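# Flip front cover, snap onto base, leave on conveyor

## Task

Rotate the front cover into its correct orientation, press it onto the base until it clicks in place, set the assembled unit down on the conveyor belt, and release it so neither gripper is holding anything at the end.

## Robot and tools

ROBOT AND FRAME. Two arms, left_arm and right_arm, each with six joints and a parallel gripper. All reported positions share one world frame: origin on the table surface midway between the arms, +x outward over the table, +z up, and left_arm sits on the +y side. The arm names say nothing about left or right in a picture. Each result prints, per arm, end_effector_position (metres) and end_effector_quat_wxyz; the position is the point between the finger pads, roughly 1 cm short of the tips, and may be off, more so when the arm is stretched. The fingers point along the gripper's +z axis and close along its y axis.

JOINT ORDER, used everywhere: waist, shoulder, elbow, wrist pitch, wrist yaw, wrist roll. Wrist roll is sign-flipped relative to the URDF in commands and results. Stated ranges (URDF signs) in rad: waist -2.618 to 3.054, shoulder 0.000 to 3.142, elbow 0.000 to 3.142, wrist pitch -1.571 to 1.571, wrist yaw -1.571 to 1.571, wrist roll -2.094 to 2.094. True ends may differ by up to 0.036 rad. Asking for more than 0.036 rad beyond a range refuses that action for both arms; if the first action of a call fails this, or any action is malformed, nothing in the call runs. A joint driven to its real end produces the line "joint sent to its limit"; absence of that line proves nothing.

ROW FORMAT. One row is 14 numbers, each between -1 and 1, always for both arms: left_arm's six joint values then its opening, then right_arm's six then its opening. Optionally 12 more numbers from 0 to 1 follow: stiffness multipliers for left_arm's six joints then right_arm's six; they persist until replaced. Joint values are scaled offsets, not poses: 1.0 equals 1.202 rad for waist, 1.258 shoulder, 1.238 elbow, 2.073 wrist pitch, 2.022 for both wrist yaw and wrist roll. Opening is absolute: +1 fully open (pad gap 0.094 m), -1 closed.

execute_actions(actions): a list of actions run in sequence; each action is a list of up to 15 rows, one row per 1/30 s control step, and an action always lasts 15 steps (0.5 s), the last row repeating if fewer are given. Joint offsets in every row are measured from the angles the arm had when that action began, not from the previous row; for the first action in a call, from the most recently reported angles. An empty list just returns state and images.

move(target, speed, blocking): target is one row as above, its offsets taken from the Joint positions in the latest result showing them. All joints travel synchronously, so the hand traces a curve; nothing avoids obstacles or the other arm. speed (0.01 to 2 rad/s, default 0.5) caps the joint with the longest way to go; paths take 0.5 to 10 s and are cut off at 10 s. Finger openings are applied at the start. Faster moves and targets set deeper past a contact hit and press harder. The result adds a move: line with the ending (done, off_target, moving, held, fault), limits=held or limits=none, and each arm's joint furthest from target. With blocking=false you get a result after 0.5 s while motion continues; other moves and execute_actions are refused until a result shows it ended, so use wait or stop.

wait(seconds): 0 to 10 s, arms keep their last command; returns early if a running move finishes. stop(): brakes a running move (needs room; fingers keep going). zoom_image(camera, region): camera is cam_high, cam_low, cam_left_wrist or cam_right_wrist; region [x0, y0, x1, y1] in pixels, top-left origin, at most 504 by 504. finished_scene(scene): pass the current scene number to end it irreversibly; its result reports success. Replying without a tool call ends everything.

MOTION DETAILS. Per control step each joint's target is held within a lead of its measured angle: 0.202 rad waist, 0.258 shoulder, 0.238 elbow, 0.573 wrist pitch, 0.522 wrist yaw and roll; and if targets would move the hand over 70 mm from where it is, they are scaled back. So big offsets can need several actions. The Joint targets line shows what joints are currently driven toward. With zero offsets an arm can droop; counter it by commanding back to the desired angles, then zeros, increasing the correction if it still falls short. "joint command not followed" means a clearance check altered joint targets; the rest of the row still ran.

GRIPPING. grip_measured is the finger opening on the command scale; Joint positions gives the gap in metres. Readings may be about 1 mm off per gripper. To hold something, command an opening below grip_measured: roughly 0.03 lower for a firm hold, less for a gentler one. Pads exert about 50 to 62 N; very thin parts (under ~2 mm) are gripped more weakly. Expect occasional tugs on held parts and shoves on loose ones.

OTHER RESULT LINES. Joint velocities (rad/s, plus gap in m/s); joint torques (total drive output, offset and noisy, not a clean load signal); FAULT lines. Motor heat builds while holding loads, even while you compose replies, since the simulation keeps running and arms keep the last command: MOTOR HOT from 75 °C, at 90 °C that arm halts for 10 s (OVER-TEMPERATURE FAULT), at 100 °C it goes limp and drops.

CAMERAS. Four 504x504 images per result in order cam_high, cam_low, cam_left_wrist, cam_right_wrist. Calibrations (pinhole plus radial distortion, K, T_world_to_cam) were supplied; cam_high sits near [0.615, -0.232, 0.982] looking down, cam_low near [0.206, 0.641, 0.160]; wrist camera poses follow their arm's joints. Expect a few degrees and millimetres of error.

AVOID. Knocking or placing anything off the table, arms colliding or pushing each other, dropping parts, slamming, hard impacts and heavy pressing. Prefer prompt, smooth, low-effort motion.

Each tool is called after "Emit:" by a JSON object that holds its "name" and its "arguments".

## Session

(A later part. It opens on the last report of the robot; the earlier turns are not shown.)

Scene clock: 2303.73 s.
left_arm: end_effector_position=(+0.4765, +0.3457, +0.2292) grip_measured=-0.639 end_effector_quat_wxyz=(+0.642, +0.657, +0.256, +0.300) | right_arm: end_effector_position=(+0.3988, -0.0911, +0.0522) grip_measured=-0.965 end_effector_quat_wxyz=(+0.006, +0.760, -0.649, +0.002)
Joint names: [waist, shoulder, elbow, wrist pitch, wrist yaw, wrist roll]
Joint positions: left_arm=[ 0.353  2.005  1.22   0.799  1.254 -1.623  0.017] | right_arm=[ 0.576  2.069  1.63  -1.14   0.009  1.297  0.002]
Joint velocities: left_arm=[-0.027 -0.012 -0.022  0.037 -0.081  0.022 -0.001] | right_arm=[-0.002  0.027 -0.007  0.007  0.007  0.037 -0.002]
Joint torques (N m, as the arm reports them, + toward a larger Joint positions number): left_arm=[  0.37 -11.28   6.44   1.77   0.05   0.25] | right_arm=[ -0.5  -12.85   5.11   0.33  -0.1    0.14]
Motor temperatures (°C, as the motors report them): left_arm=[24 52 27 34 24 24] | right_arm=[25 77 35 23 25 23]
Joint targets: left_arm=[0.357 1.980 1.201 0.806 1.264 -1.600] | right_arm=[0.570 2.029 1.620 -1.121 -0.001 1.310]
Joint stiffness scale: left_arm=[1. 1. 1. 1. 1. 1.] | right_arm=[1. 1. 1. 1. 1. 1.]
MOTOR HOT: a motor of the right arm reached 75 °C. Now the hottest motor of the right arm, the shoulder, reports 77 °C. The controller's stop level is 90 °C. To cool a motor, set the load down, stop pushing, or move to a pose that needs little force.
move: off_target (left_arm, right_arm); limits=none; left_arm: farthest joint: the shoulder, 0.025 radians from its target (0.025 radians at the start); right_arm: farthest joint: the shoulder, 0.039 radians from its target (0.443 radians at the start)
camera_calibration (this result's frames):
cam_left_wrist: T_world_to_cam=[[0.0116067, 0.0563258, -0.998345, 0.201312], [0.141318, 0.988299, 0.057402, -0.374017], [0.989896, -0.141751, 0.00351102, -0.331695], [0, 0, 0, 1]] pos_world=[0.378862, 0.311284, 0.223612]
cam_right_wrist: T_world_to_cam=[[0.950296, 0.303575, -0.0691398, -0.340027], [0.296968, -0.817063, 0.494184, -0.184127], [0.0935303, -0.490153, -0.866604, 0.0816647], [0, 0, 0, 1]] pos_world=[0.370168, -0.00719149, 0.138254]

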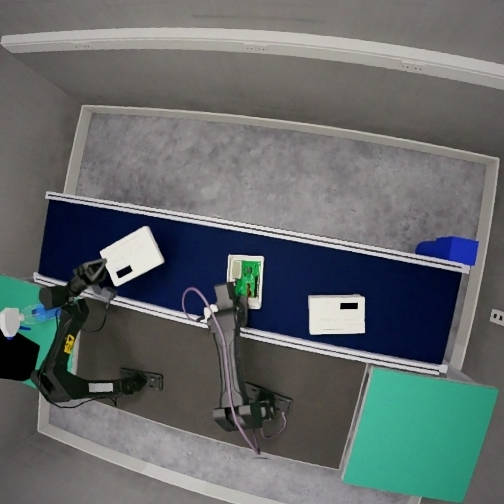

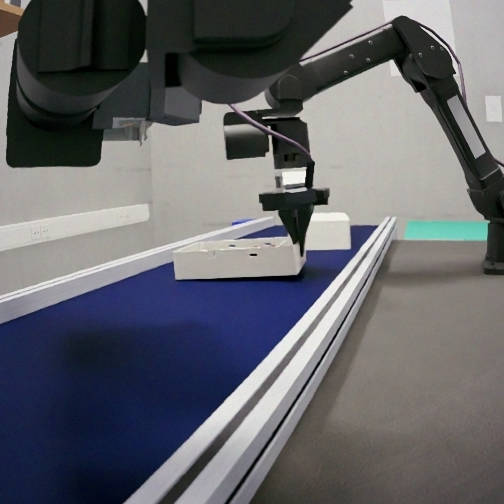

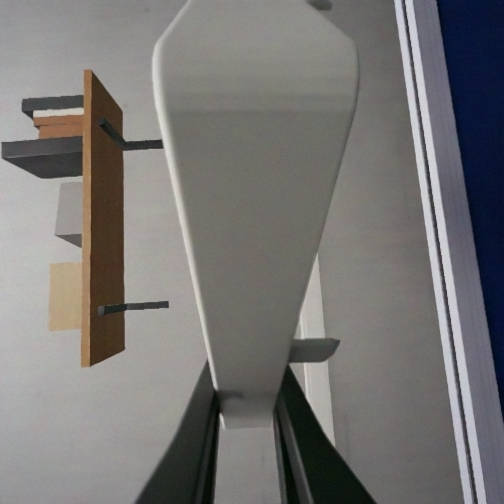

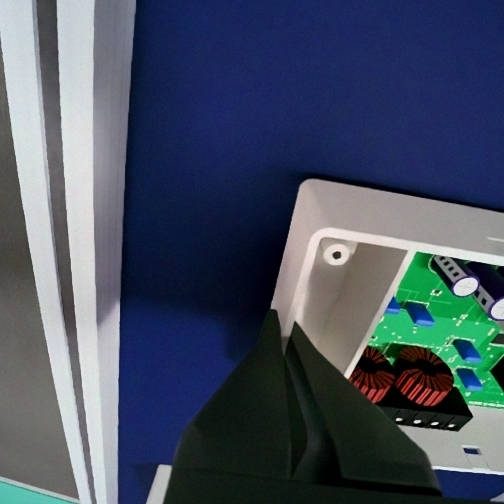

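Emit:
{"name": "execute_actions", "arguments": {"actions": [[[0.0033,-0.0199,-0.0153,0.0034,0.0049,0.0114,-0.67,0,-0.02,0,0,0,0,-1],[0.0033,-0.0199,-0.0153,0.0034,0.0049,0.0114,-0.67,0,-0.01,0,0,0,0,-1],[0.0033,-0.0199,-0.0153,0.0034,0.0049,0.0114,-0.67,0,0,0,0,0,0,-1],[0.0033,-0.0199,-0.0153,0.0034,0.0049,0.0114,-0.67,0,0.006,0,0,0,0,-1],[0.0033,-0.0199,-0.0153,0.0034,0.0049,0.0114,-0.67,0,0.012,0,0,0,0,-1],[0.0033,-0.0199,-0.0153,0.0034,0.0049,0.0114,-0.67,0,0.018,0,0,0,0,-1]]]}}

Scene clock: 2317.40 s.
left_arm: end_effector_position=(+0.4765, +0.3457, +0.2292) grip_measured=-0.639 end_effector_quat_wxyz=(+0.642, +0.657, +0.256, +0.300) | right_arm: end_effector_position=(+0.4005, -0.0921, +0.0478) grip_measured=-0.965 end_effector_quat_wxyz=(+0.009, +0.761, -0.649, +0.005)
Joint names: [waist, shoulder, elbow, wrist pitch, wrist yaw, wrist roll]
Joint positions: left_arm=[ 0.353  2.005  1.22   0.799  1.254 -1.622  0.017] | right_arm=[ 0.576  2.081  1.63  -1.132  0.017  1.298  0.002]
Joint velocities: left_arm=[ 0.007  0.002 -0.027 -0.037  0.051 -0.081  0.001] | right_arm=[ 0.002 -0.017 -0.012 -0.007 -0.022 -0.007 -0.   ]
Joint torques (N m, as the arm reports them, + toward a larger Joint positions number): left_arm=[  0.43 -11.29   6.41   1.76   0.05   0.27] | right_arm=[ 0.   -9.14  5.85  0.06 -0.09 -0.03]
Motor temperatures (°C, as the motors report them): left_arm=[24 53 27 34 24 24] | right_arm=[25 73 35 23 25 23]
Joint targets: left_arm=[0.357 1.980 1.201 0.806 1.264 -1.600] | right_arm=[0.576 2.092 1.630 -1.140 0.009 1.297]
Joint stiffness scale: left_arm=[1. 1. 1. 1. 1. 1.] | right_arm=[1. 1. 1. 1. 1. 1.]
MOTOR HOT: still on. Now the hottest motor of the right arm, the shoulder, reports 73 °C; the controller's stop level is 90 °C.
camera_calibration (this result's frames):
cam_left_wrist: T_world_to_cam=[[0.0113438, 0.0560504, -0.998363, 0.201536], [0.141335, 0.988314, 0.0570921, -0.37396], [0.989897, -0.141751, 0.00328931, -0.331644], [0, 0, 0, 1]] pos_world=[0.378861, 0.311283, 0.223647]
cam_right_wrist: T_world_to_cam=[[0.950025, 0.3037, -0.0722419, -0.341325], [0.297744, -0.811967, 0.502055, -0.183448], [0.0938161, -0.498474, -0.861813, 0.0761173], [0, 0, 0, 1]] pos_world=[0.371746, -0.00735115, 0.133042]

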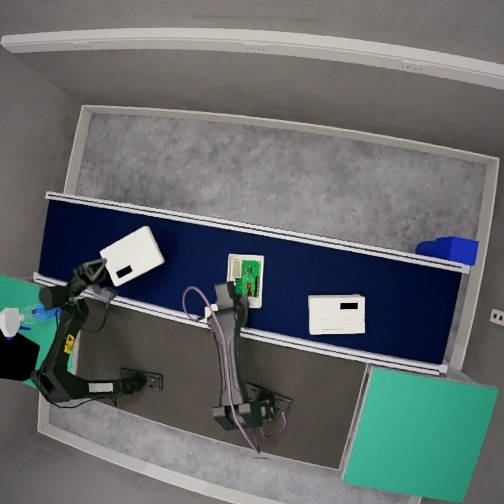

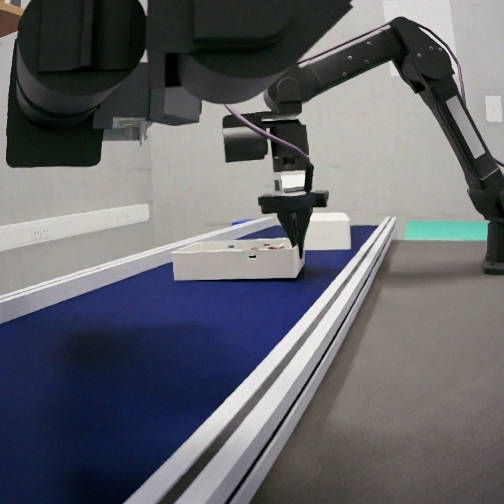

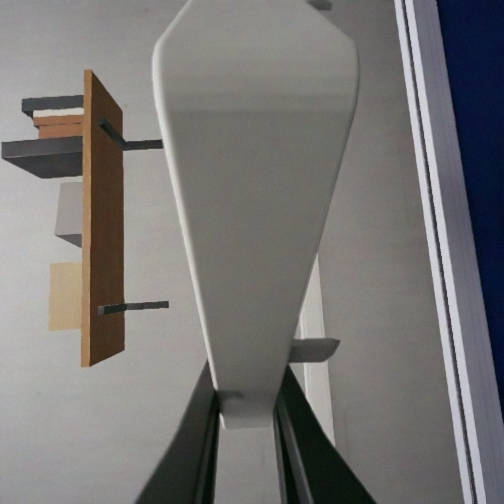

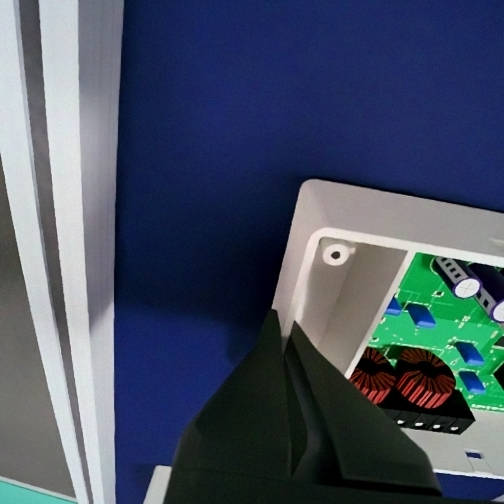

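Emit:
{"name": "execute_actions", "arguments": {"actions": [[[0.0033,-0.0199,-0.0153,0.0034,0.0049,0.0109,-0.67,0,0.005,0,0,0,0,-0.9],[0.0033,-0.0199,-0.0153,0.0034,0.0049,0.0109,-0.67,0,0.005,0,0,0,0,-0.9],[0.0033,-0.0199,-0.0153,0.0034,0.0049,0.0109,-0.67,0,0.005,0,0,0,0,-0.8],[0.0033,-0.0199,-0.0153,0.0034,0.0049,0.0109,-0.67,0,0.005,0,0,0,0,-0.8],[0.0033,-0.0199,-0.0153,0.0034,0.0049,0.0109,-0.67,0,0.005,0,0,0,0,-0.7],[0.0033,-0.0199,-0.0153,0.0034,0.0049,0.0109,-0.67,0,0.005,0,0,0,0,-0.7],[0.0033,-0.0199,-0.0153,0.0034,0.0049,0.0109,-0.67,0,0.005,0,0,0,0,-0.6],[0.0033,-0.0199,-0.0153,0.0034,0.0049,0.0109,-0.67,0,0.005,0,0,0,0,-0.6],[0.0033,-0.0199,-0.0153,0.0034,0.0049,0.0109,-0.67,0,0.005,0,0,0,0,-0.5]]]}}

Emit:
{"name": "move", "arguments": {"target": [0.0033,-0.0199,-0.0153,0.0034,0.0049,0.0109,-0.67,0,-0.05,0.1074,-0.067,-0.008,0,-0.5], "speed": 0.15}}

Scene clock: 2343.47 s.
left_arm: end_effector_position=(+0.4765, +0.3457, +0.2292) grip_measured=-0.639 end_effector_quat_wxyz=(+0.642, +0.657, +0.256, +0.300) | right_arm: end_effector_position=(+0.4001, -0.0923, +0.0455) grip_measured=-0.502 end_effector_quat_wxyz=(+0.012, +0.761, -0.649, +0.004)
Joint names: [waist, shoulder, elbow, wrist pitch, wrist yaw, wrist roll]
Joint positions: left_arm=[ 0.353  2.005  1.22   0.799  1.254 -1.622  0.017] | right_arm=[ 0.576  2.087  1.63  -1.132  0.018  1.298  0.023]
Joint velocities: left_arm=[ 0.007  0.002 -0.007 -0.022 -0.007 -0.081  0.   ] | right_arm=[ 0.022 -0.002  0.022 -0.051  0.022  0.051 -0.001]
Joint torques (N m, as the arm reports them, + toward a larger Joint positions number): left_arm=[  0.28 -11.31   6.53   1.75   0.05   0.27] | right_arm=[-0.05 -9.95  5.84  0.12  0.01  0.02]
Motor temperatures (°C, as the motors report them): left_arm=[24 53 27 34 24 24] | right_arm=[25 64 35 23 25 23]
Joint targets: left_arm=[0.357 1.980 1.201 0.806 1.264 -1.600] | right_arm=[0.576 2.087 1.630 -1.132 0.017 1.298]
Joint stiffness scale: left_arm=[1. 1. 1. 1. 1. 1.] | right_arm=[1. 1. 1. 1. 1. 1.]
MOTOR HOT: cleared. Now the hottest motor of the right arm, the shoulder, reports 64 °C.
camera_calibration (this result's frames):
cam_left_wrist: T_world_to_cam=[[0.0113438, 0.0560504, -0.998363, 0.201536], [0.141335, 0.988314, 0.0570921, -0.37396], [0.989897, -0.141751, 0.00328931, -0.331644], [0, 0, 0, 1]] pos_world=[0.378861, 0.311283, 0.223647]
cam_right_wrist: T_world_to_cam=[[0.949618, 0.303488, -0.078237, -0.340645], [0.300454, -0.810509, 0.502794, -0.183382], [0.0891801, -0.500969, -0.860858, 0.0756548], [0, 0, 0, 1]] pos_world=[0.371833, -0.00735022, 0.13068]

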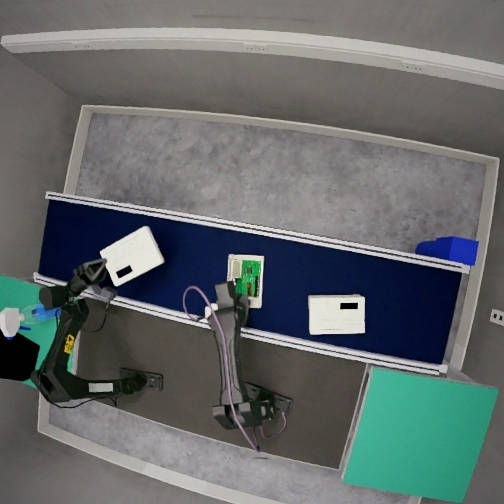

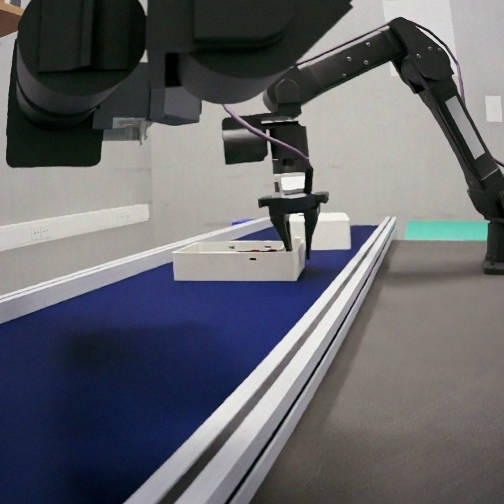

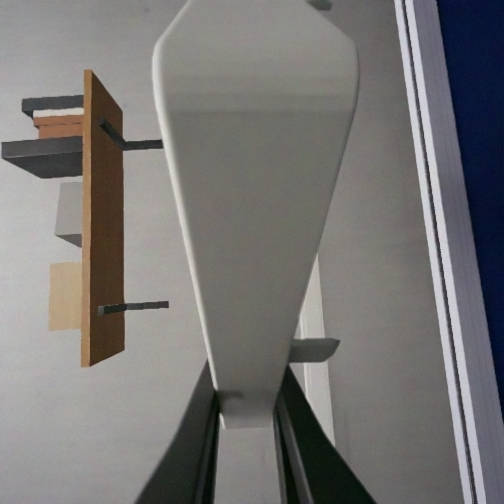

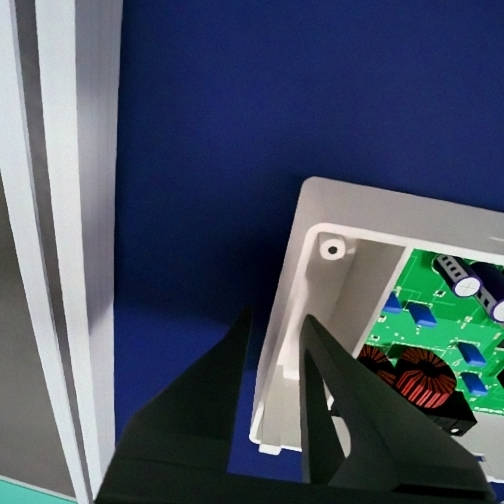

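Scene clock: 2344.97 s.
left_arm: end_effector_position=(+0.4765, +0.3457, +0.2292) grip_measured=-0.639 end_effector_quat_wxyz=(+0.642, +0.657, +0.256, +0.300) | right_arm: end_effector_position=(+0.4001, -0.0923, +0.0836) grip_measured=-0.502 end_effector_quat_wxyz=(+0.006, +0.761, -0.649, +0.007)
Joint names: [waist, shoulder, elbow, wrist pitch, wrist yaw, wrist roll]
Joint positions: left_arm=[ 0.353  2.005  1.22   0.799  1.254 -1.623  0.017] | right_arm=[ 0.576  2.051  1.729 -1.254  0.018  1.298  0.023]
Joint velocities: left_arm=[-0.002 -0.002 -0.017  0.007 -0.007 -0.007 -0.   ] | right_arm=[ 0.007  0.002 -0.007  0.066  0.022  0.066  0.002]
Joint torques (N m, as the arm reports them, + toward a larger Joint positions number): left_arm=[  0.4  -11.29   6.58   1.78   0.07   0.25] | right_arm=[ -0.03 -11.9    8.64  -0.03  -0.18   0.02]
Motor temperatures (°C, as the motors report them): left_arm=[24 53 27 34 24 24] | right_arm=[25 64 35 23 25 23]
Joint targets: left_arm=[0.357 1.980 1.201 0.806 1.264 -1.600] | right_arm=[0.576 2.024 1.763 -1.271 0.002 1.298]
Joint stiffness scale: left_arm=[1. 1. 1. 1. 1. 1.] | right_arm=[1. 1. 1. 1. 1. 1.]
move: off_target (left_arm, right_arm); limits=none; left_arm: farthest joint: the shoulder, 0.025 radians from its target (0.025 radians at the start); right_arm: farthest joint: the elbow, 0.034 radians from its target (0.133 radians at the start)
camera_calibration (this result's frames):
cam_left_wrist: T_world_to_cam=[[0.0116067, 0.0563258, -0.998345, 0.201312], [0.141318, 0.988299, 0.057402, -0.374017], [0.989896, -0.141751, 0.00351102, -0.331695], [0, 0, 0, 1]] pos_world=[0.378862, 0.311284, 0.223612]
cam_right_wrist: T_world_to_cam=[[0.950464, 0.303877, -0.0653961, -0.339022], [0.294535, -0.813232, 0.501899, -0.200367], [0.0993335, -0.496299, -0.86245, 0.104988], [0, 0, 0, 1]] pos_world=[0.370815, -0.00781876, 0.16894]

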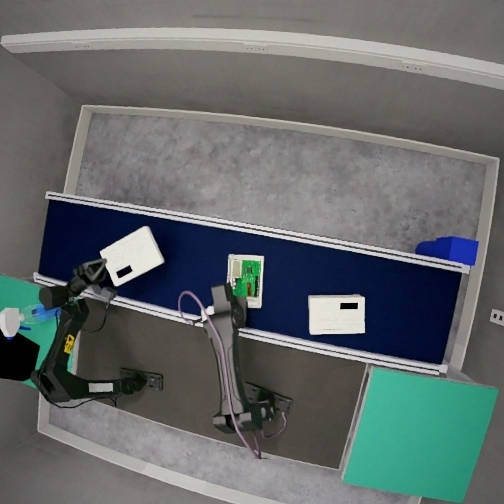

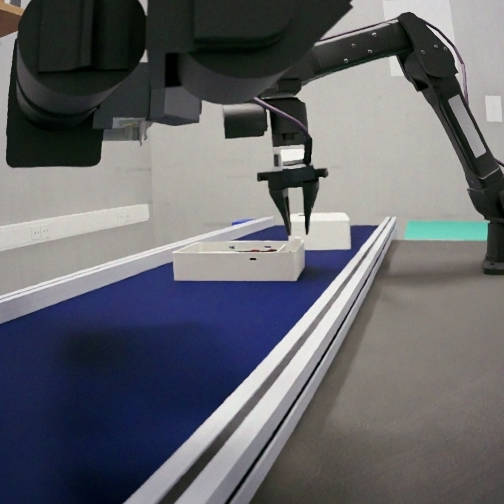

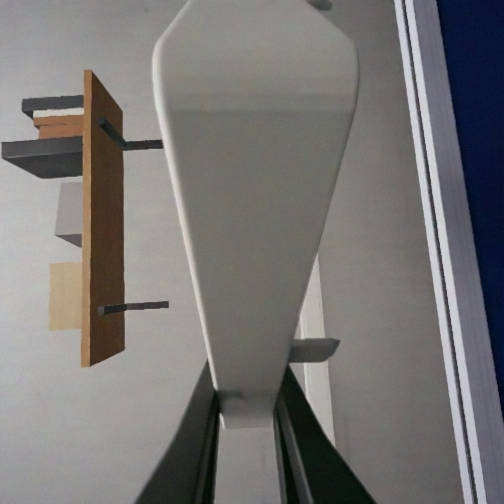

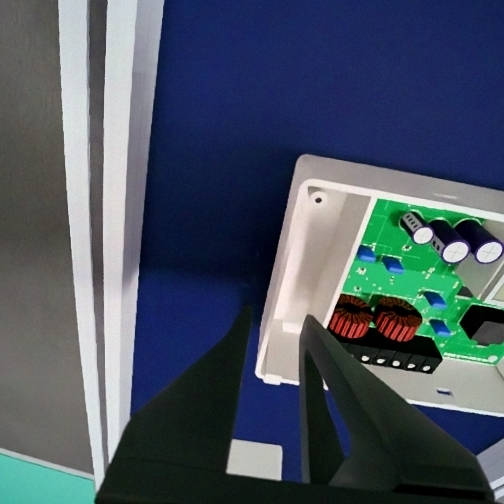

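Emit:
{"name": "move", "arguments": {"target": [0.0033,-0.0199,-0.0153,0.0034,0.0049,0.0114,-0.67,0,-0.0215,0.0275,-0.0082,-0.008,-0.95,-0.5], "speed": 1.0, "blocking": true}}

Scene clock: 2360.10 s.
left_arm: end_effector_position=(+0.4765, +0.3457, +0.2292) grip_measured=-0.639 end_effector_quat_wxyz=(+0.642, +0.657, +0.256, +0.300) | right_arm: end_effector_position=(+0.3974, -0.0915, +0.0836) grip_measured=-0.502 end_effector_quat_wxyz=(-0.004, +0.093, +0.996, -0.007)
Joint names: [waist, shoulder, elbow, wrist pitch, wrist yaw, wrist roll]
Joint positions: left_arm=[ 0.353  2.005  1.22   0.799  1.254 -1.622  0.017] | right_arm=[ 0.576  2.051  1.729 -1.263  0.007 -0.617  0.023]
Joint velocities: left_arm=[ 0.007  0.017 -0.027  0.022 -0.066 -0.022 -0.   ] | right_arm=[-0.002 -0.037 -0.017 -0.037  0.11  -0.022  0.   ]
Joint torques (N m, as the arm reports them, + toward a larger Joint positions number): left_arm=[  0.39 -11.36   6.41   1.76   0.06   0.25] | right_arm=[ -0.04 -11.82   8.66   0.04  -0.05  -0.03]
Motor temperatures (°C, as the motors report them): left_arm=[24 53 27 34 24 24] | right_arm=[25 65 37 23 25 23]
Joint targets: left_arm=[0.357 1.980 1.201 0.806 1.264 -1.600] | right_arm=[0.576 2.024 1.763 -1.271 0.002 -0.623]
Joint stiffness scale: left_arm=[1. 1. 1. 1. 1. 1.] | right_arm=[1. 1. 1. 1. 1. 1.]
move: off_target (left_arm, right_arm); limits=none; left_arm: farthest joint: the shoulder, 0.025 radians from its target (0.025 radians at the start); right_arm: farthest joint: the elbow, 0.034 radians from its target (0.034 radians at the start)
camera_calibration (this result's frames):
cam_left_wrist: T_world_to_cam=[[0.0113438, 0.0560504, -0.998363, 0.201536], [0.141335, 0.988314, 0.0570921, -0.37396], [0.989897, -0.141751, 0.00328931, -0.331644], [0, 0, 0, 1]] pos_world=[0.378861, 0.311283, 0.223647]
cam_right_wrist: T_world_to_cam=[[-0.0340774, -0.998205, -0.0492494, -0.0659562], [-0.869068, 0.00526305, 0.494665, 0.339004], [-0.493518, 0.059658, -0.867687, 0.392568], [0, 0, 0, 1]] pos_world=[0.48611, -0.0910418, 0.169684]

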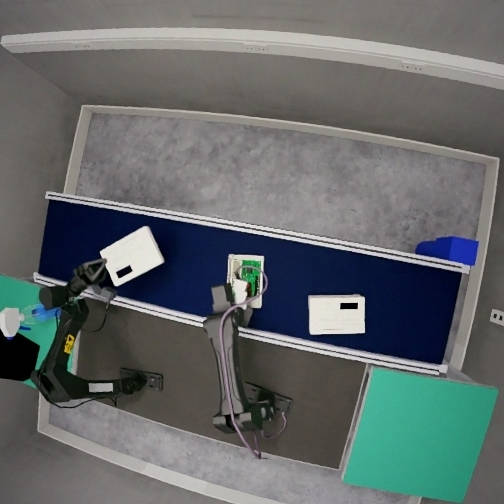

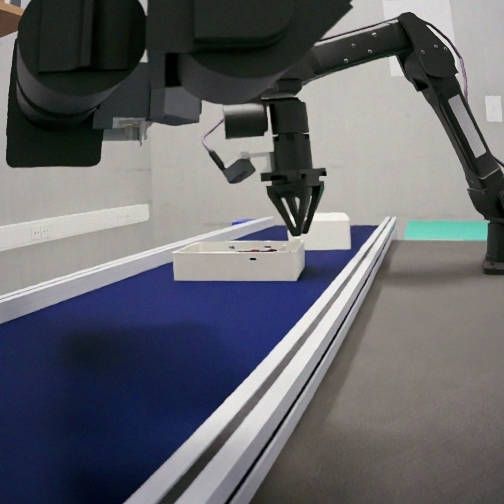

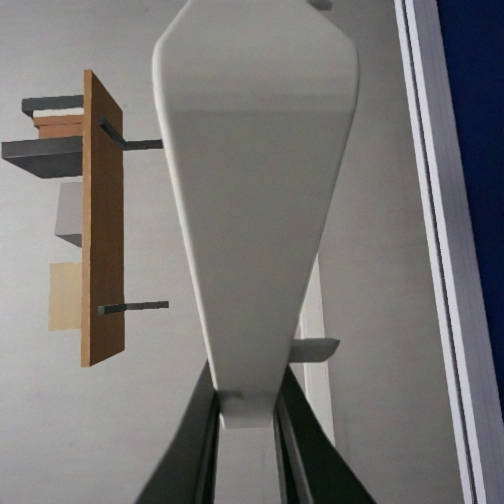

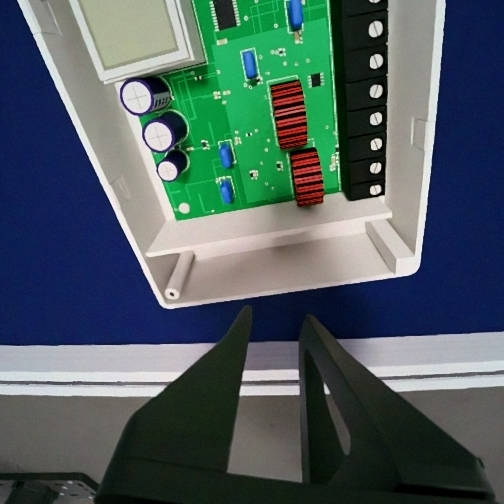

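Emit:
{"name": "move", "arguments": {"target": [0.0033,-0.0199,-0.0153,0.0034,0.0049,0.0109,-0.67,0,-0.0215,0.0275,-0.004,-0.0025,-0.6093,-0.5], "speed": 1.0}}

Scene clock: 2367.17 s.
left_arm: end_effector_position=(+0.4765, +0.3457, +0.2292) grip_measured=-0.639 end_effector_quat_wxyz=(+0.642, +0.657, +0.256, +0.300) | right_arm: end_effector_position=(+0.3970, -0.0907, +0.0836) grip_measured=-0.502 end_effector_quat_wxyz=(-0.002, +0.649, +0.761, -0.007)
Joint names: [waist, shoulder, elbow, wrist pitch, wrist yaw, wrist roll]
Joint positions: left_arm=[ 0.353  2.005  1.22   0.799  1.254 -1.623  0.017] | right_arm=[ 0.576  2.051  1.729 -1.263  0.002 -1.843  0.023]
Joint velocities: left_arm=[-0.022  0.012 -0.007 -0.051  0.051 -0.066 -0.   ] | right_arm=[-0.012 -0.002 -0.022 -0.037 -0.007 -0.007 -0.001]
Joint torques (N m, as the arm reports them, + toward a larger Joint positions number): left_arm=[  0.36 -11.31   6.53   1.79   0.08   0.27] | right_arm=[ -0.03 -11.83   8.67   0.05   0.    -0.06]
Motor temperatures (°C, as the motors report them): left_arm=[24 52 27 34 24 24] | right_arm=[25 66 37 23 25 23]
Joint targets: left_arm=[0.357 1.980 1.201 0.806 1.264 -1.600] | right_arm=[0.576 2.024 1.763 -1.271 0.002 -1.849]
Joint stiffness scale: left_arm=[1. 1. 1. 1. 1. 1.] | right_arm=[1. 1. 1. 1. 1. 1.]
move: off_target (left_arm, right_arm); limits=none; left_arm: farthest joint: the shoulder, 0.025 radians from its target (0.025 radians at the start); right_arm: farthest joint: the elbow, 0.034 radians from its target (0.034 radians at the start)
camera_calibration (this result's frames):
cam_left_wrist: T_world_to_cam=[[0.0116067, 0.0563258, -0.998345, 0.201312], [0.141318, 0.988299, 0.057402, -0.374017], [0.989896, -0.141751, 0.00351102, -0.331695], [0, 0, 0, 1]] pos_world=[0.378862, 0.311284, 0.223612]
cam_right_wrist: T_world_to_cam=[[-0.950704, -0.306332, -0.0481882, 0.361406], [-0.290648, 0.826075, 0.48283, 0.184522], [-0.108099, 0.473034, -0.874388, 0.277397], [0, 0, 0, 1]] pos_world=[0.427207, -0.172937, 0.170875]

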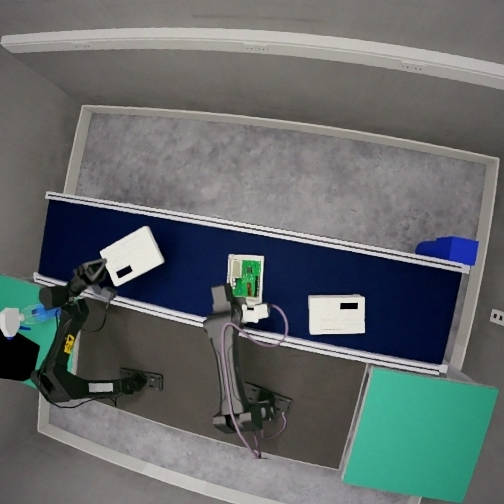

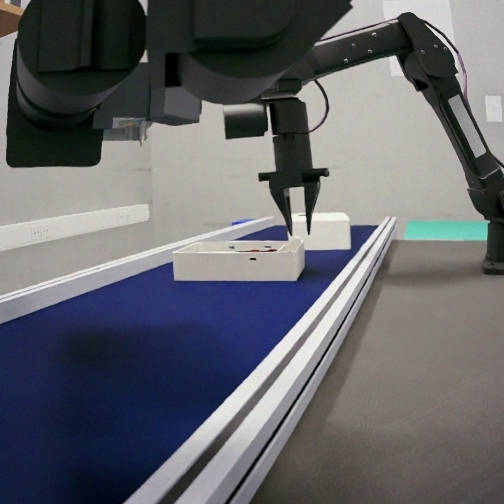

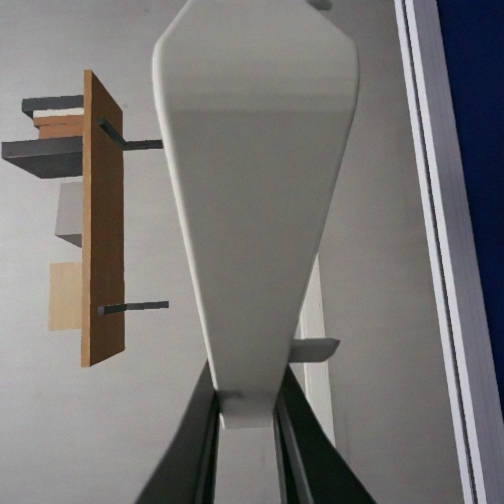

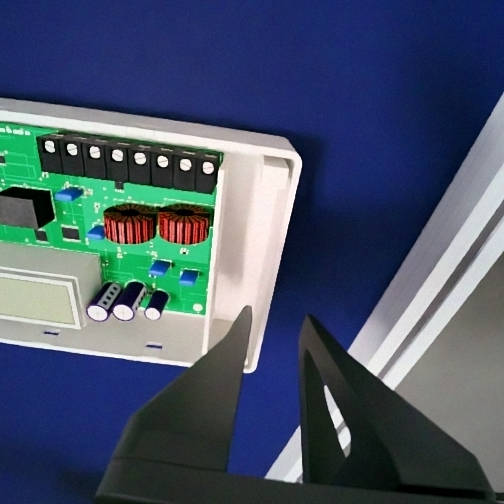

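Emit:
{"name": "move", "arguments": {"target": [0.0033,-0.0199,-0.0153,0.0034,0.0049,0.0114,-0.67,0,0.035,-0.092,0.0757,0,-0.003,-0.5], "speed": 0.12}}

Scene clock: 2403.93 s.
left_arm: end_effector_position=(+0.4765, +0.3457, +0.2292) grip_measured=-0.639 end_effector_quat_wxyz=(+0.642, +0.657, +0.256, +0.300) | right_arm: end_effector_position=(+0.4026, -0.0882, +0.0420) grip_measured=-0.502 end_effector_quat_wxyz=(-0.001, +0.649, +0.761, -0.004)
Joint names: [waist, shoulder, elbow, wrist pitch, wrist yaw, wrist roll]
Joint positions: left_arm=[ 0.353  2.005  1.22   0.799  1.254 -1.622  0.017] | right_arm=[ 0.576  2.096  1.629 -1.113  0.002 -1.843  0.023]
Joint velocities: left_arm=[ 0.002 -0.022 -0.017 -0.037  0.007  0.007 -0.001] | right_arm=[-0.002 -0.012 -0.017  0.037 -0.022  0.051  0.   ]
Joint torques (N m, as the arm reports them, + toward a larger Joint positions number): left_arm=[  0.37 -11.28   6.51   1.76   0.08   0.27] | right_arm=[ -0.03 -10.06   4.68   0.2    0.01  -0.05]
Motor temperatures (°C, as the motors report them): left_arm=[24 53 27 34 24 24] | right_arm=[25 66 38 23 25 23]
Joint targets: left_arm=[0.357 1.980 1.201 0.806 1.264 -1.600] | right_arm=[0.576 2.095 1.615 -1.106 0.002 -1.849]
Joint stiffness scale: left_arm=[1. 1. 1. 1. 1. 1.] | right_arm=[1. 1. 1. 1. 1. 1.]
move: off_target (left_arm); limits=none; left_arm: farthest joint: the shoulder, 0.025 radians from its target (0.025 radians at the start); right_arm: farthest joint: the elbow, 0.014 radians from its target (0.114 radians at the start)
camera_calibration (this result's frames):
cam_left_wrist: T_world_to_cam=[[0.0113438, 0.0560504, -0.998363, 0.201536], [0.141335, 0.988314, 0.0570921, -0.37396], [0.989897, -0.141751, 0.00328931, -0.331644], [0, 0, 0, 1]] pos_world=[0.378861, 0.311283, 0.223647]
cam_right_wrist: T_world_to_cam=[[-0.950556, -0.305848, -0.0538635, 0.365735], [-0.292845, 0.825033, 0.483283, 0.204884], [-0.103372, 0.475161, -0.873805, 0.238666], [0, 0, 0, 1]] pos_world=[0.432322, -0.170581, 0.12923]

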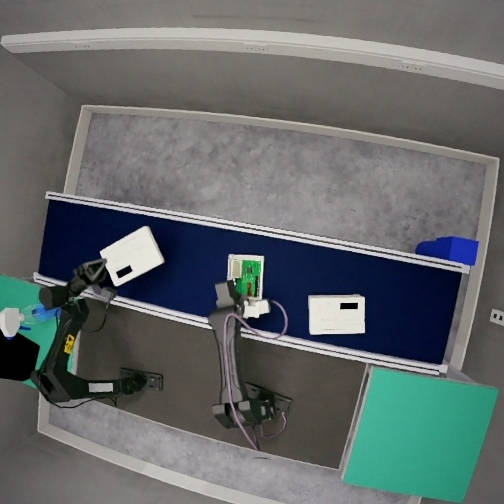

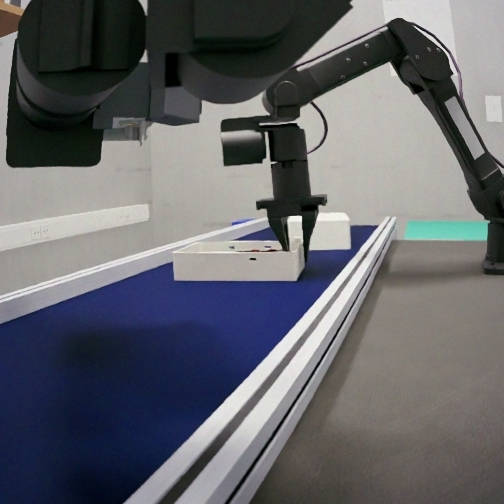

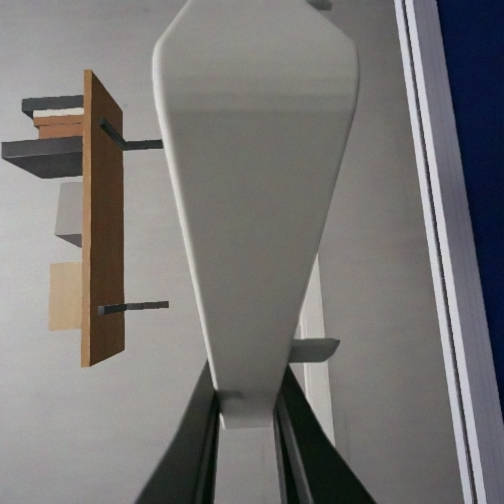

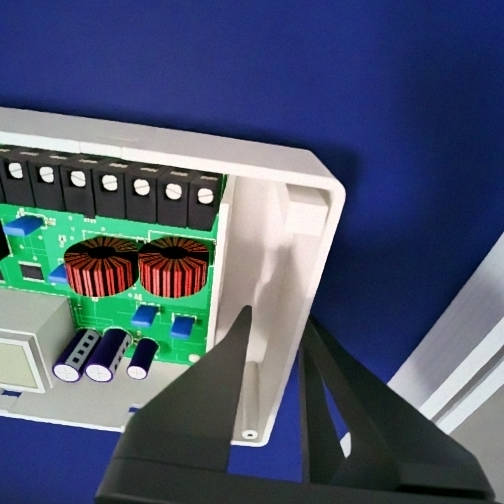

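Emit:
{"name": "zoom_image", "arguments": {"camera": "cam_right_wrist", "region": [200, 200, 400, 400]}}

Region (200, 200, 400, 400) of cam_right_wrist's 504x504 image, scaled by 2.520, with more detail than that image has.

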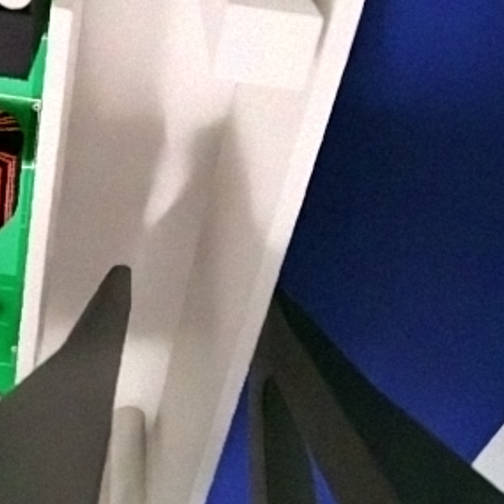

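Emit:
{"name": "execute_actions", "arguments": {"actions": [[[0.0033,-0.0199,-0.0153,0.0034,0.0049,0.0109,-0.67,0,0,0,0,0,0,-0.6],[0.0033,-0.0199,-0.0153,0.0034,0.0049,0.0109,-0.67,0,0,0,0,0,0,-0.6],[0.0033,-0.0199,-0.0153,0.0034,0.0049,0.0109,-0.67,0,0,0,0,0,0,-0.7],[0.0033,-0.0199,-0.0153,0.0034,0.0049,0.0109,-0.67,0,0,0,0,0,0,-0.7],[0.0033,-0.0199,-0.0153,0.0034,0.0049,0.0109,-0.67,0,0,0,0,0,0,-0.8],[0.0033,-0.0199,-0.0153,0.0034,0.0049,0.0109,-0.67,0,0,0,0,0,0,-0.8],[0.0033,-0.0199,-0.0153,0.0034,0.0049,0.0109,-0.67,0,0,0,0,0,0,-0.88],[0.0033,-0.0199,-0.0153,0.0034,0.0049,0.0109,-0.67,0,0,0,0,0,0,-0.88],[0.0033,-0.0199,-0.0153,0.0034,0.0049,0.0109,-0.67,0,0,0,0,0,0,-0.93],[0.0033,-0.0199,-0.0153,0.0034,0.0049,0.0109,-0.67,0,0,0,0,0,0,-0.93],[0.0033,-0.0199,-0.0153,0.0034,0.0049,0.0109,-0.67,0,0,0,0,0,0,-0.97],[0.0033,-0.0199,-0.0153,0.0034,0.0049,0.0109,-0.67,0,0,0,0,0,0,-0.97],[0.0033,-0.0199,-0.0153,0.0034,0.0049,0.0109,-0.67,0,0,0,0,0,0,-1]]]}}

Scene clock: 2430.23 s.
left_arm: end_effector_position=(+0.4765, +0.3457, +0.2292) grip_measured=-0.639 end_effector_quat_wxyz=(+0.642, +0.657, +0.256, +0.300) | right_arm: end_effector_position=(+0.4044, -0.0872, +0.0420) grip_measured=-0.959 end_effector_quat_wxyz=(+0.001, +0.649, +0.761, -0.000)
Joint names: [waist, shoulder, elbow, wrist pitch, wrist yaw, wrist roll]
Joint positions: left_arm=[ 0.353  2.005  1.22   0.799  1.254 -1.622  0.017] | right_arm=[ 0.576  2.096  1.629 -1.105  0.001 -1.844  0.002]
Joint velocities: left_arm=[-0.007 -0.032 -0.017 -0.007 -0.066  0.095  0.001] | right_arm=[ 0.007  0.007 -0.002  0.081  0.007  0.022 -0.   ]
Joint torques (N m, as the arm reports them, + toward a larger Joint positions number): left_arm=[  0.35 -11.33   6.54   1.77   0.08   0.25] | right_arm=[ -0.02 -10.16   5.86   0.01  -0.03   0.03]
Motor temperatures (°C, as the motors report them): left_arm=[24 53 27 34 24 24] | right_arm=[25 63 35 23 25 23]
Joint targets: left_arm=[0.357 1.980 1.201 0.806 1.264 -1.600] | right_arm=[0.576 2.096 1.629 -1.113 0.002 -1.844]
Joint stiffness scale: left_arm=[1. 1. 1. 1. 1. 1.] | right_arm=[1. 1. 1. 1. 1. 1.]
camera_calibration (this result's frames):
cam_left_wrist: T_world_to_cam=[[0.0113438, 0.0560504, -0.998363, 0.201536], [0.141335, 0.988314, 0.0570921, -0.37396], [0.989897, -0.141751, 0.00328931, -0.331644], [0, 0, 0, 1]] pos_world=[0.378861, 0.311283, 0.223647]
cam_right_wrist: T_world_to_cam=[[-0.950397, -0.304865, -0.0616681, 0.368034], [-0.295506, 0.823136, 0.484896, 0.205397], [-0.0970664, 0.479067, -0.872395, 0.236082], [0, 0, 0, 1]] pos_world=[0.43339, -0.169968, 0.129057]

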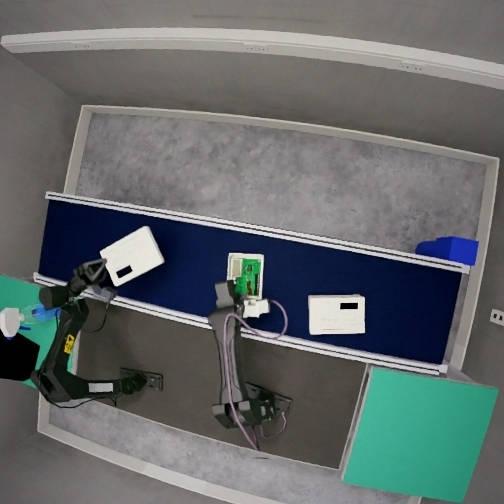

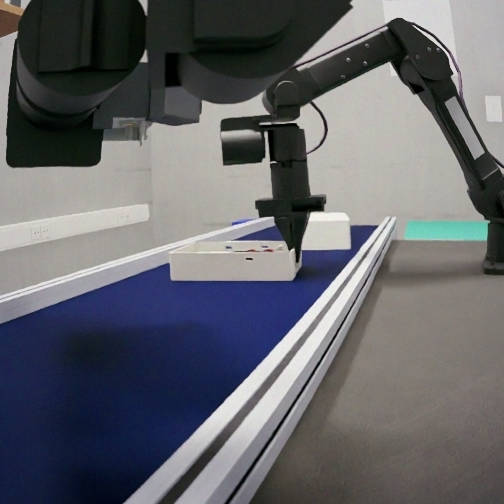

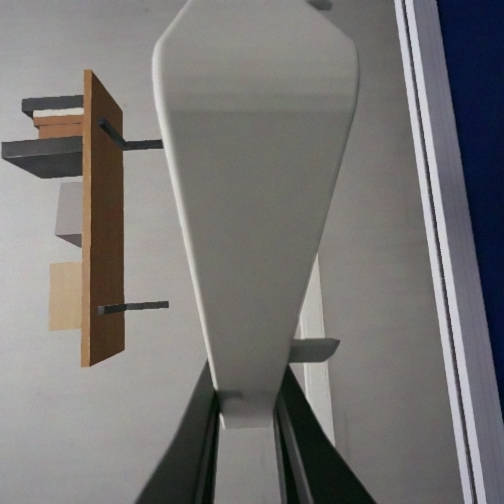

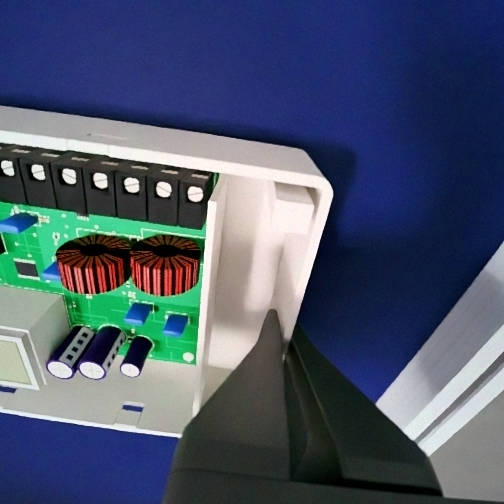

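Emit:
{"name": "move", "arguments": {"target": [0.0033,-0.0199,-0.0153,0.0034,0.0049,0.0109,-0.67,-0.0682,0.031,0.1244,-0.0386,0,0.7349,-1], "speed": 0.45}}

Scene clock: 2494.40 s.
left_arm: end_effector_position=(+0.4765, +0.3457, +0.2292) grip_measured=-0.639 end_effector_quat_wxyz=(+0.642, +0.657, +0.256, +0.300) | right_arm: end_effector_position=(+0.4303, -0.1118, +0.0517) grip_measured=-0.962 end_effector_quat_wxyz=(+0.003, +0.007, +1.000, -0.005)
Joint names: [waist, shoulder, elbow, wrist pitch, wrist yaw, wrist roll]
Joint positions: left_arm=[ 0.353  2.005  1.22   0.799  1.254 -1.623  0.017] | right_arm=[ 0.5    2.143  1.742 -1.167  0.012 -0.369  0.002]
Joint velocities: left_arm=[-0.002  0.002 -0.012  0.051 -0.022 -0.051 -0.   ] | right_arm=[-0.007 -0.002  0.012 -0.022  0.007  0.022 -0.   ]
Joint torques (N m, as the arm reports them, + toward a larger Joint positions number): left_arm=[  0.33 -11.27   6.48   1.79   0.07   0.26] | right_arm=[ -0.59 -11.11   9.26  -0.01  -0.11   0.16]
Motor temperatures (°C, as the motors report them): left_arm=[24 52 27 34 24 24] | right_arm=[25 62 35 23 25 23]
Joint targets: left_arm=[0.357 1.980 1.201 0.806 1.264 -1.600] | right_arm=[0.494 2.135 1.784 -1.185 0.001 -0.358]
Joint stiffness scale: left_arm=[1. 1. 1. 1. 1. 1.] | right_arm=[1. 1. 1. 1. 1. 1.]
move: off_target (left_arm, right_arm); limits=none; left_arm: farthest joint: the shoulder, 0.025 radians from its target (0.025 radians at the start); right_arm: farthest joint: the elbow, 0.041 radians from its target (0.154 radians at the start)
camera_calibration (this result's frames):
cam_left_wrist: T_world_to_cam=[[0.0116067, 0.0563258, -0.998345, 0.201312], [0.141318, 0.988299, 0.057402, -0.374017], [0.989896, -0.141751, 0.00351102, -0.331695], [0, 0, 0, 1]] pos_world=[0.378862, 0.311284, 0.223612]
cam_right_wrist: T_world_to_cam=[[0.138038, -0.98915, -0.0502664, -0.159708], [-0.86401, -0.145075, 0.48212, 0.365154], [-0.484181, -0.0231203, -0.874662, 0.369347], [0, 0, 0, 1]] pos_world=[0.516373, -0.0964612, 0.138978]

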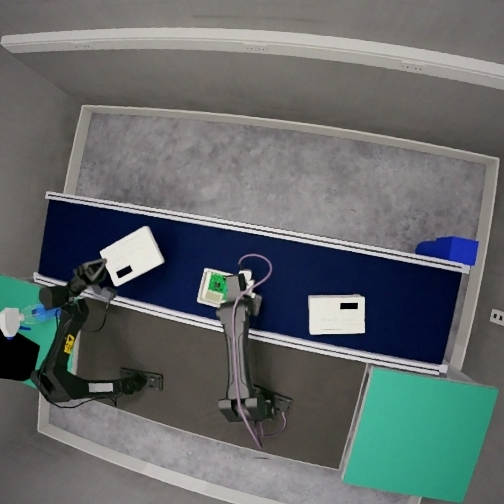

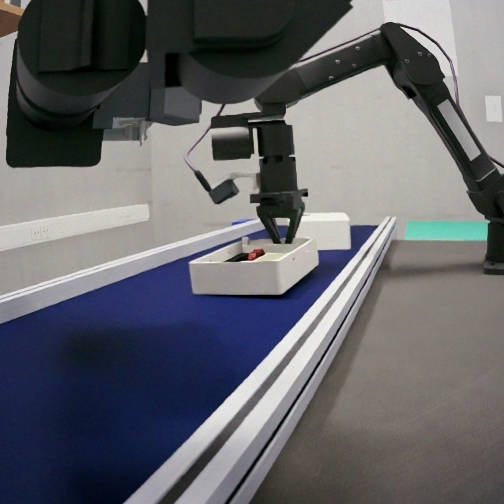

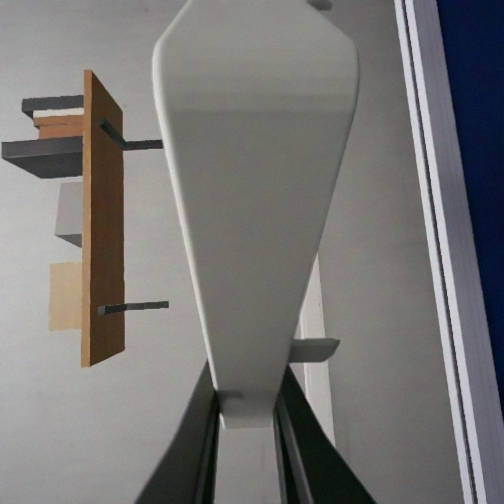

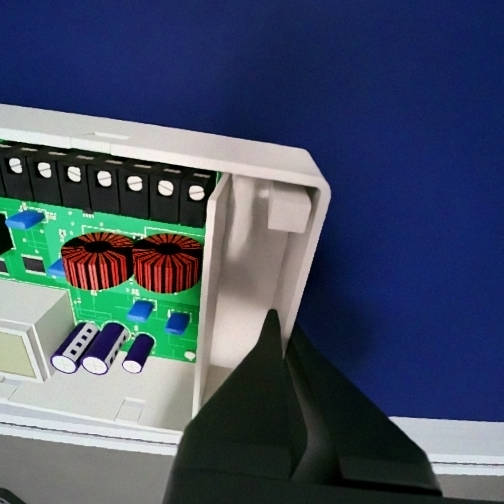

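Emit:
{"name": "move", "arguments": {"target": [0.0033,-0.0199,-0.0153,0.0034,0.0049,0.0114,-0.67,0,0.012,-0.029,0.0193,-0.005,0,-1], "speed": 0.08}}

Scene clock: 2511.77 s.
left_arm: end_effector_position=(+0.4765, +0.3457, +0.2292) grip_measured=-0.639 end_effector_quat_wxyz=(+0.642, +0.657, +0.256, +0.300) | right_arm: end_effector_position=(+0.4320, -0.1087, +0.0450) grip_measured=-0.962 end_effector_quat_wxyz=(+0.005, +0.007, +1.000, +0.002)
Joint names: [waist, shoulder, elbow, wrist pitch, wrist yaw, wrist roll]
Joint positions: left_arm=[ 0.353  2.005  1.22   0.799  1.254 -1.623  0.017] | right_arm=[ 0.5    2.15   1.725 -1.135 -0.001 -0.369  0.002]
Joint velocities: left_arm=[ 0.007 -0.007  0.002 -0.022 -0.022  0.037  0.   ] | right_arm=[-0.032 -0.017 -0.017  0.081  0.022 -0.051 -0.001]
Joint torques (N m, as the arm reports them, + toward a larger Joint positions number): left_arm=[  0.41 -11.3    6.51   1.77   0.08   0.26] | right_arm=[-0.04 -9.9   4.35  0.26  0.04  0.01]
Motor temperatures (°C, as the motors report them): left_arm=[24 52 27 34 24 24] | right_arm=[25 63 37 23 25 23]
Joint targets: left_arm=[0.357 1.980 1.201 0.806 1.264 -1.600] | right_arm=[0.500 2.158 1.706 -1.127 0.002 -0.370]
Joint stiffness scale: left_arm=[1. 1. 1. 1. 1. 1.] | right_arm=[1. 1. 1. 1. 1. 1.]
move: off_target (left_arm); limits=none; left_arm: farthest joint: the shoulder, 0.025 radians from its target (0.025 radians at the start); right_arm: farthest joint: the elbow, 0.019 radians from its target (0.036 radians at the start)
camera_calibration (this result's frames):
cam_left_wrist: T_world_to_cam=[[0.0116067, 0.0563258, -0.998345, 0.201312], [0.141318, 0.988299, 0.057402, -0.374017], [0.989896, -0.141751, 0.00351102, -0.331695], [0, 0, 0, 1]] pos_world=[0.378862, 0.311284, 0.223612]
cam_right_wrist: T_world_to_cam=[[0.138361, -0.988255, -0.0648748, -0.156586], [-0.865949, -0.152506, 0.476313, 0.370598], [-0.480613, -0.00972497, -0.876879, 0.364489], [0, 0, 0, 1]] pos_world=[0.517762, -0.0946842, 0.132934]

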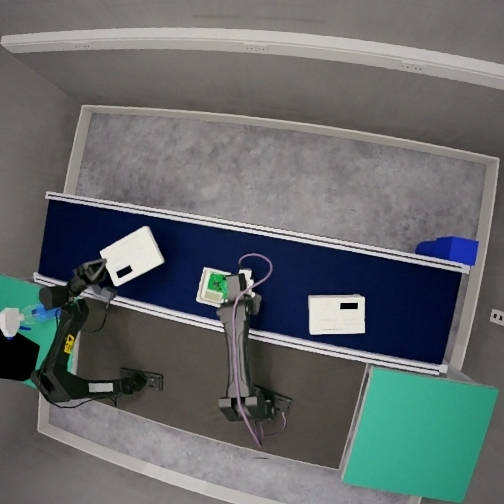

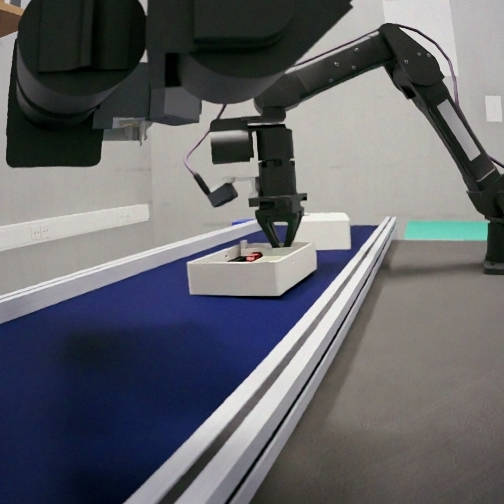

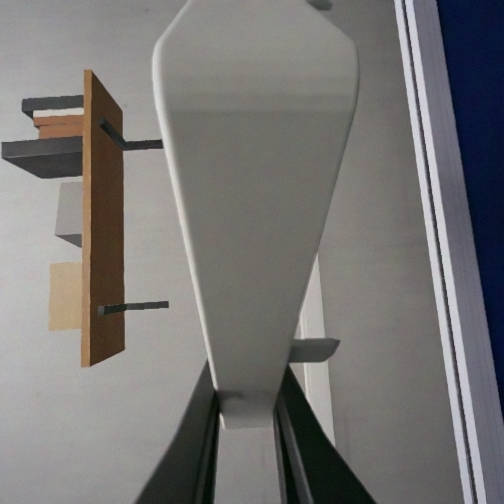

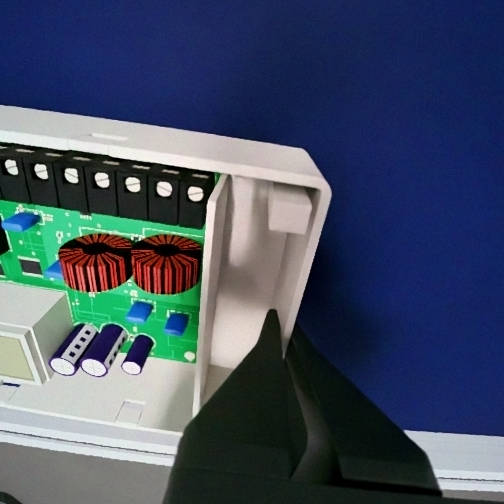

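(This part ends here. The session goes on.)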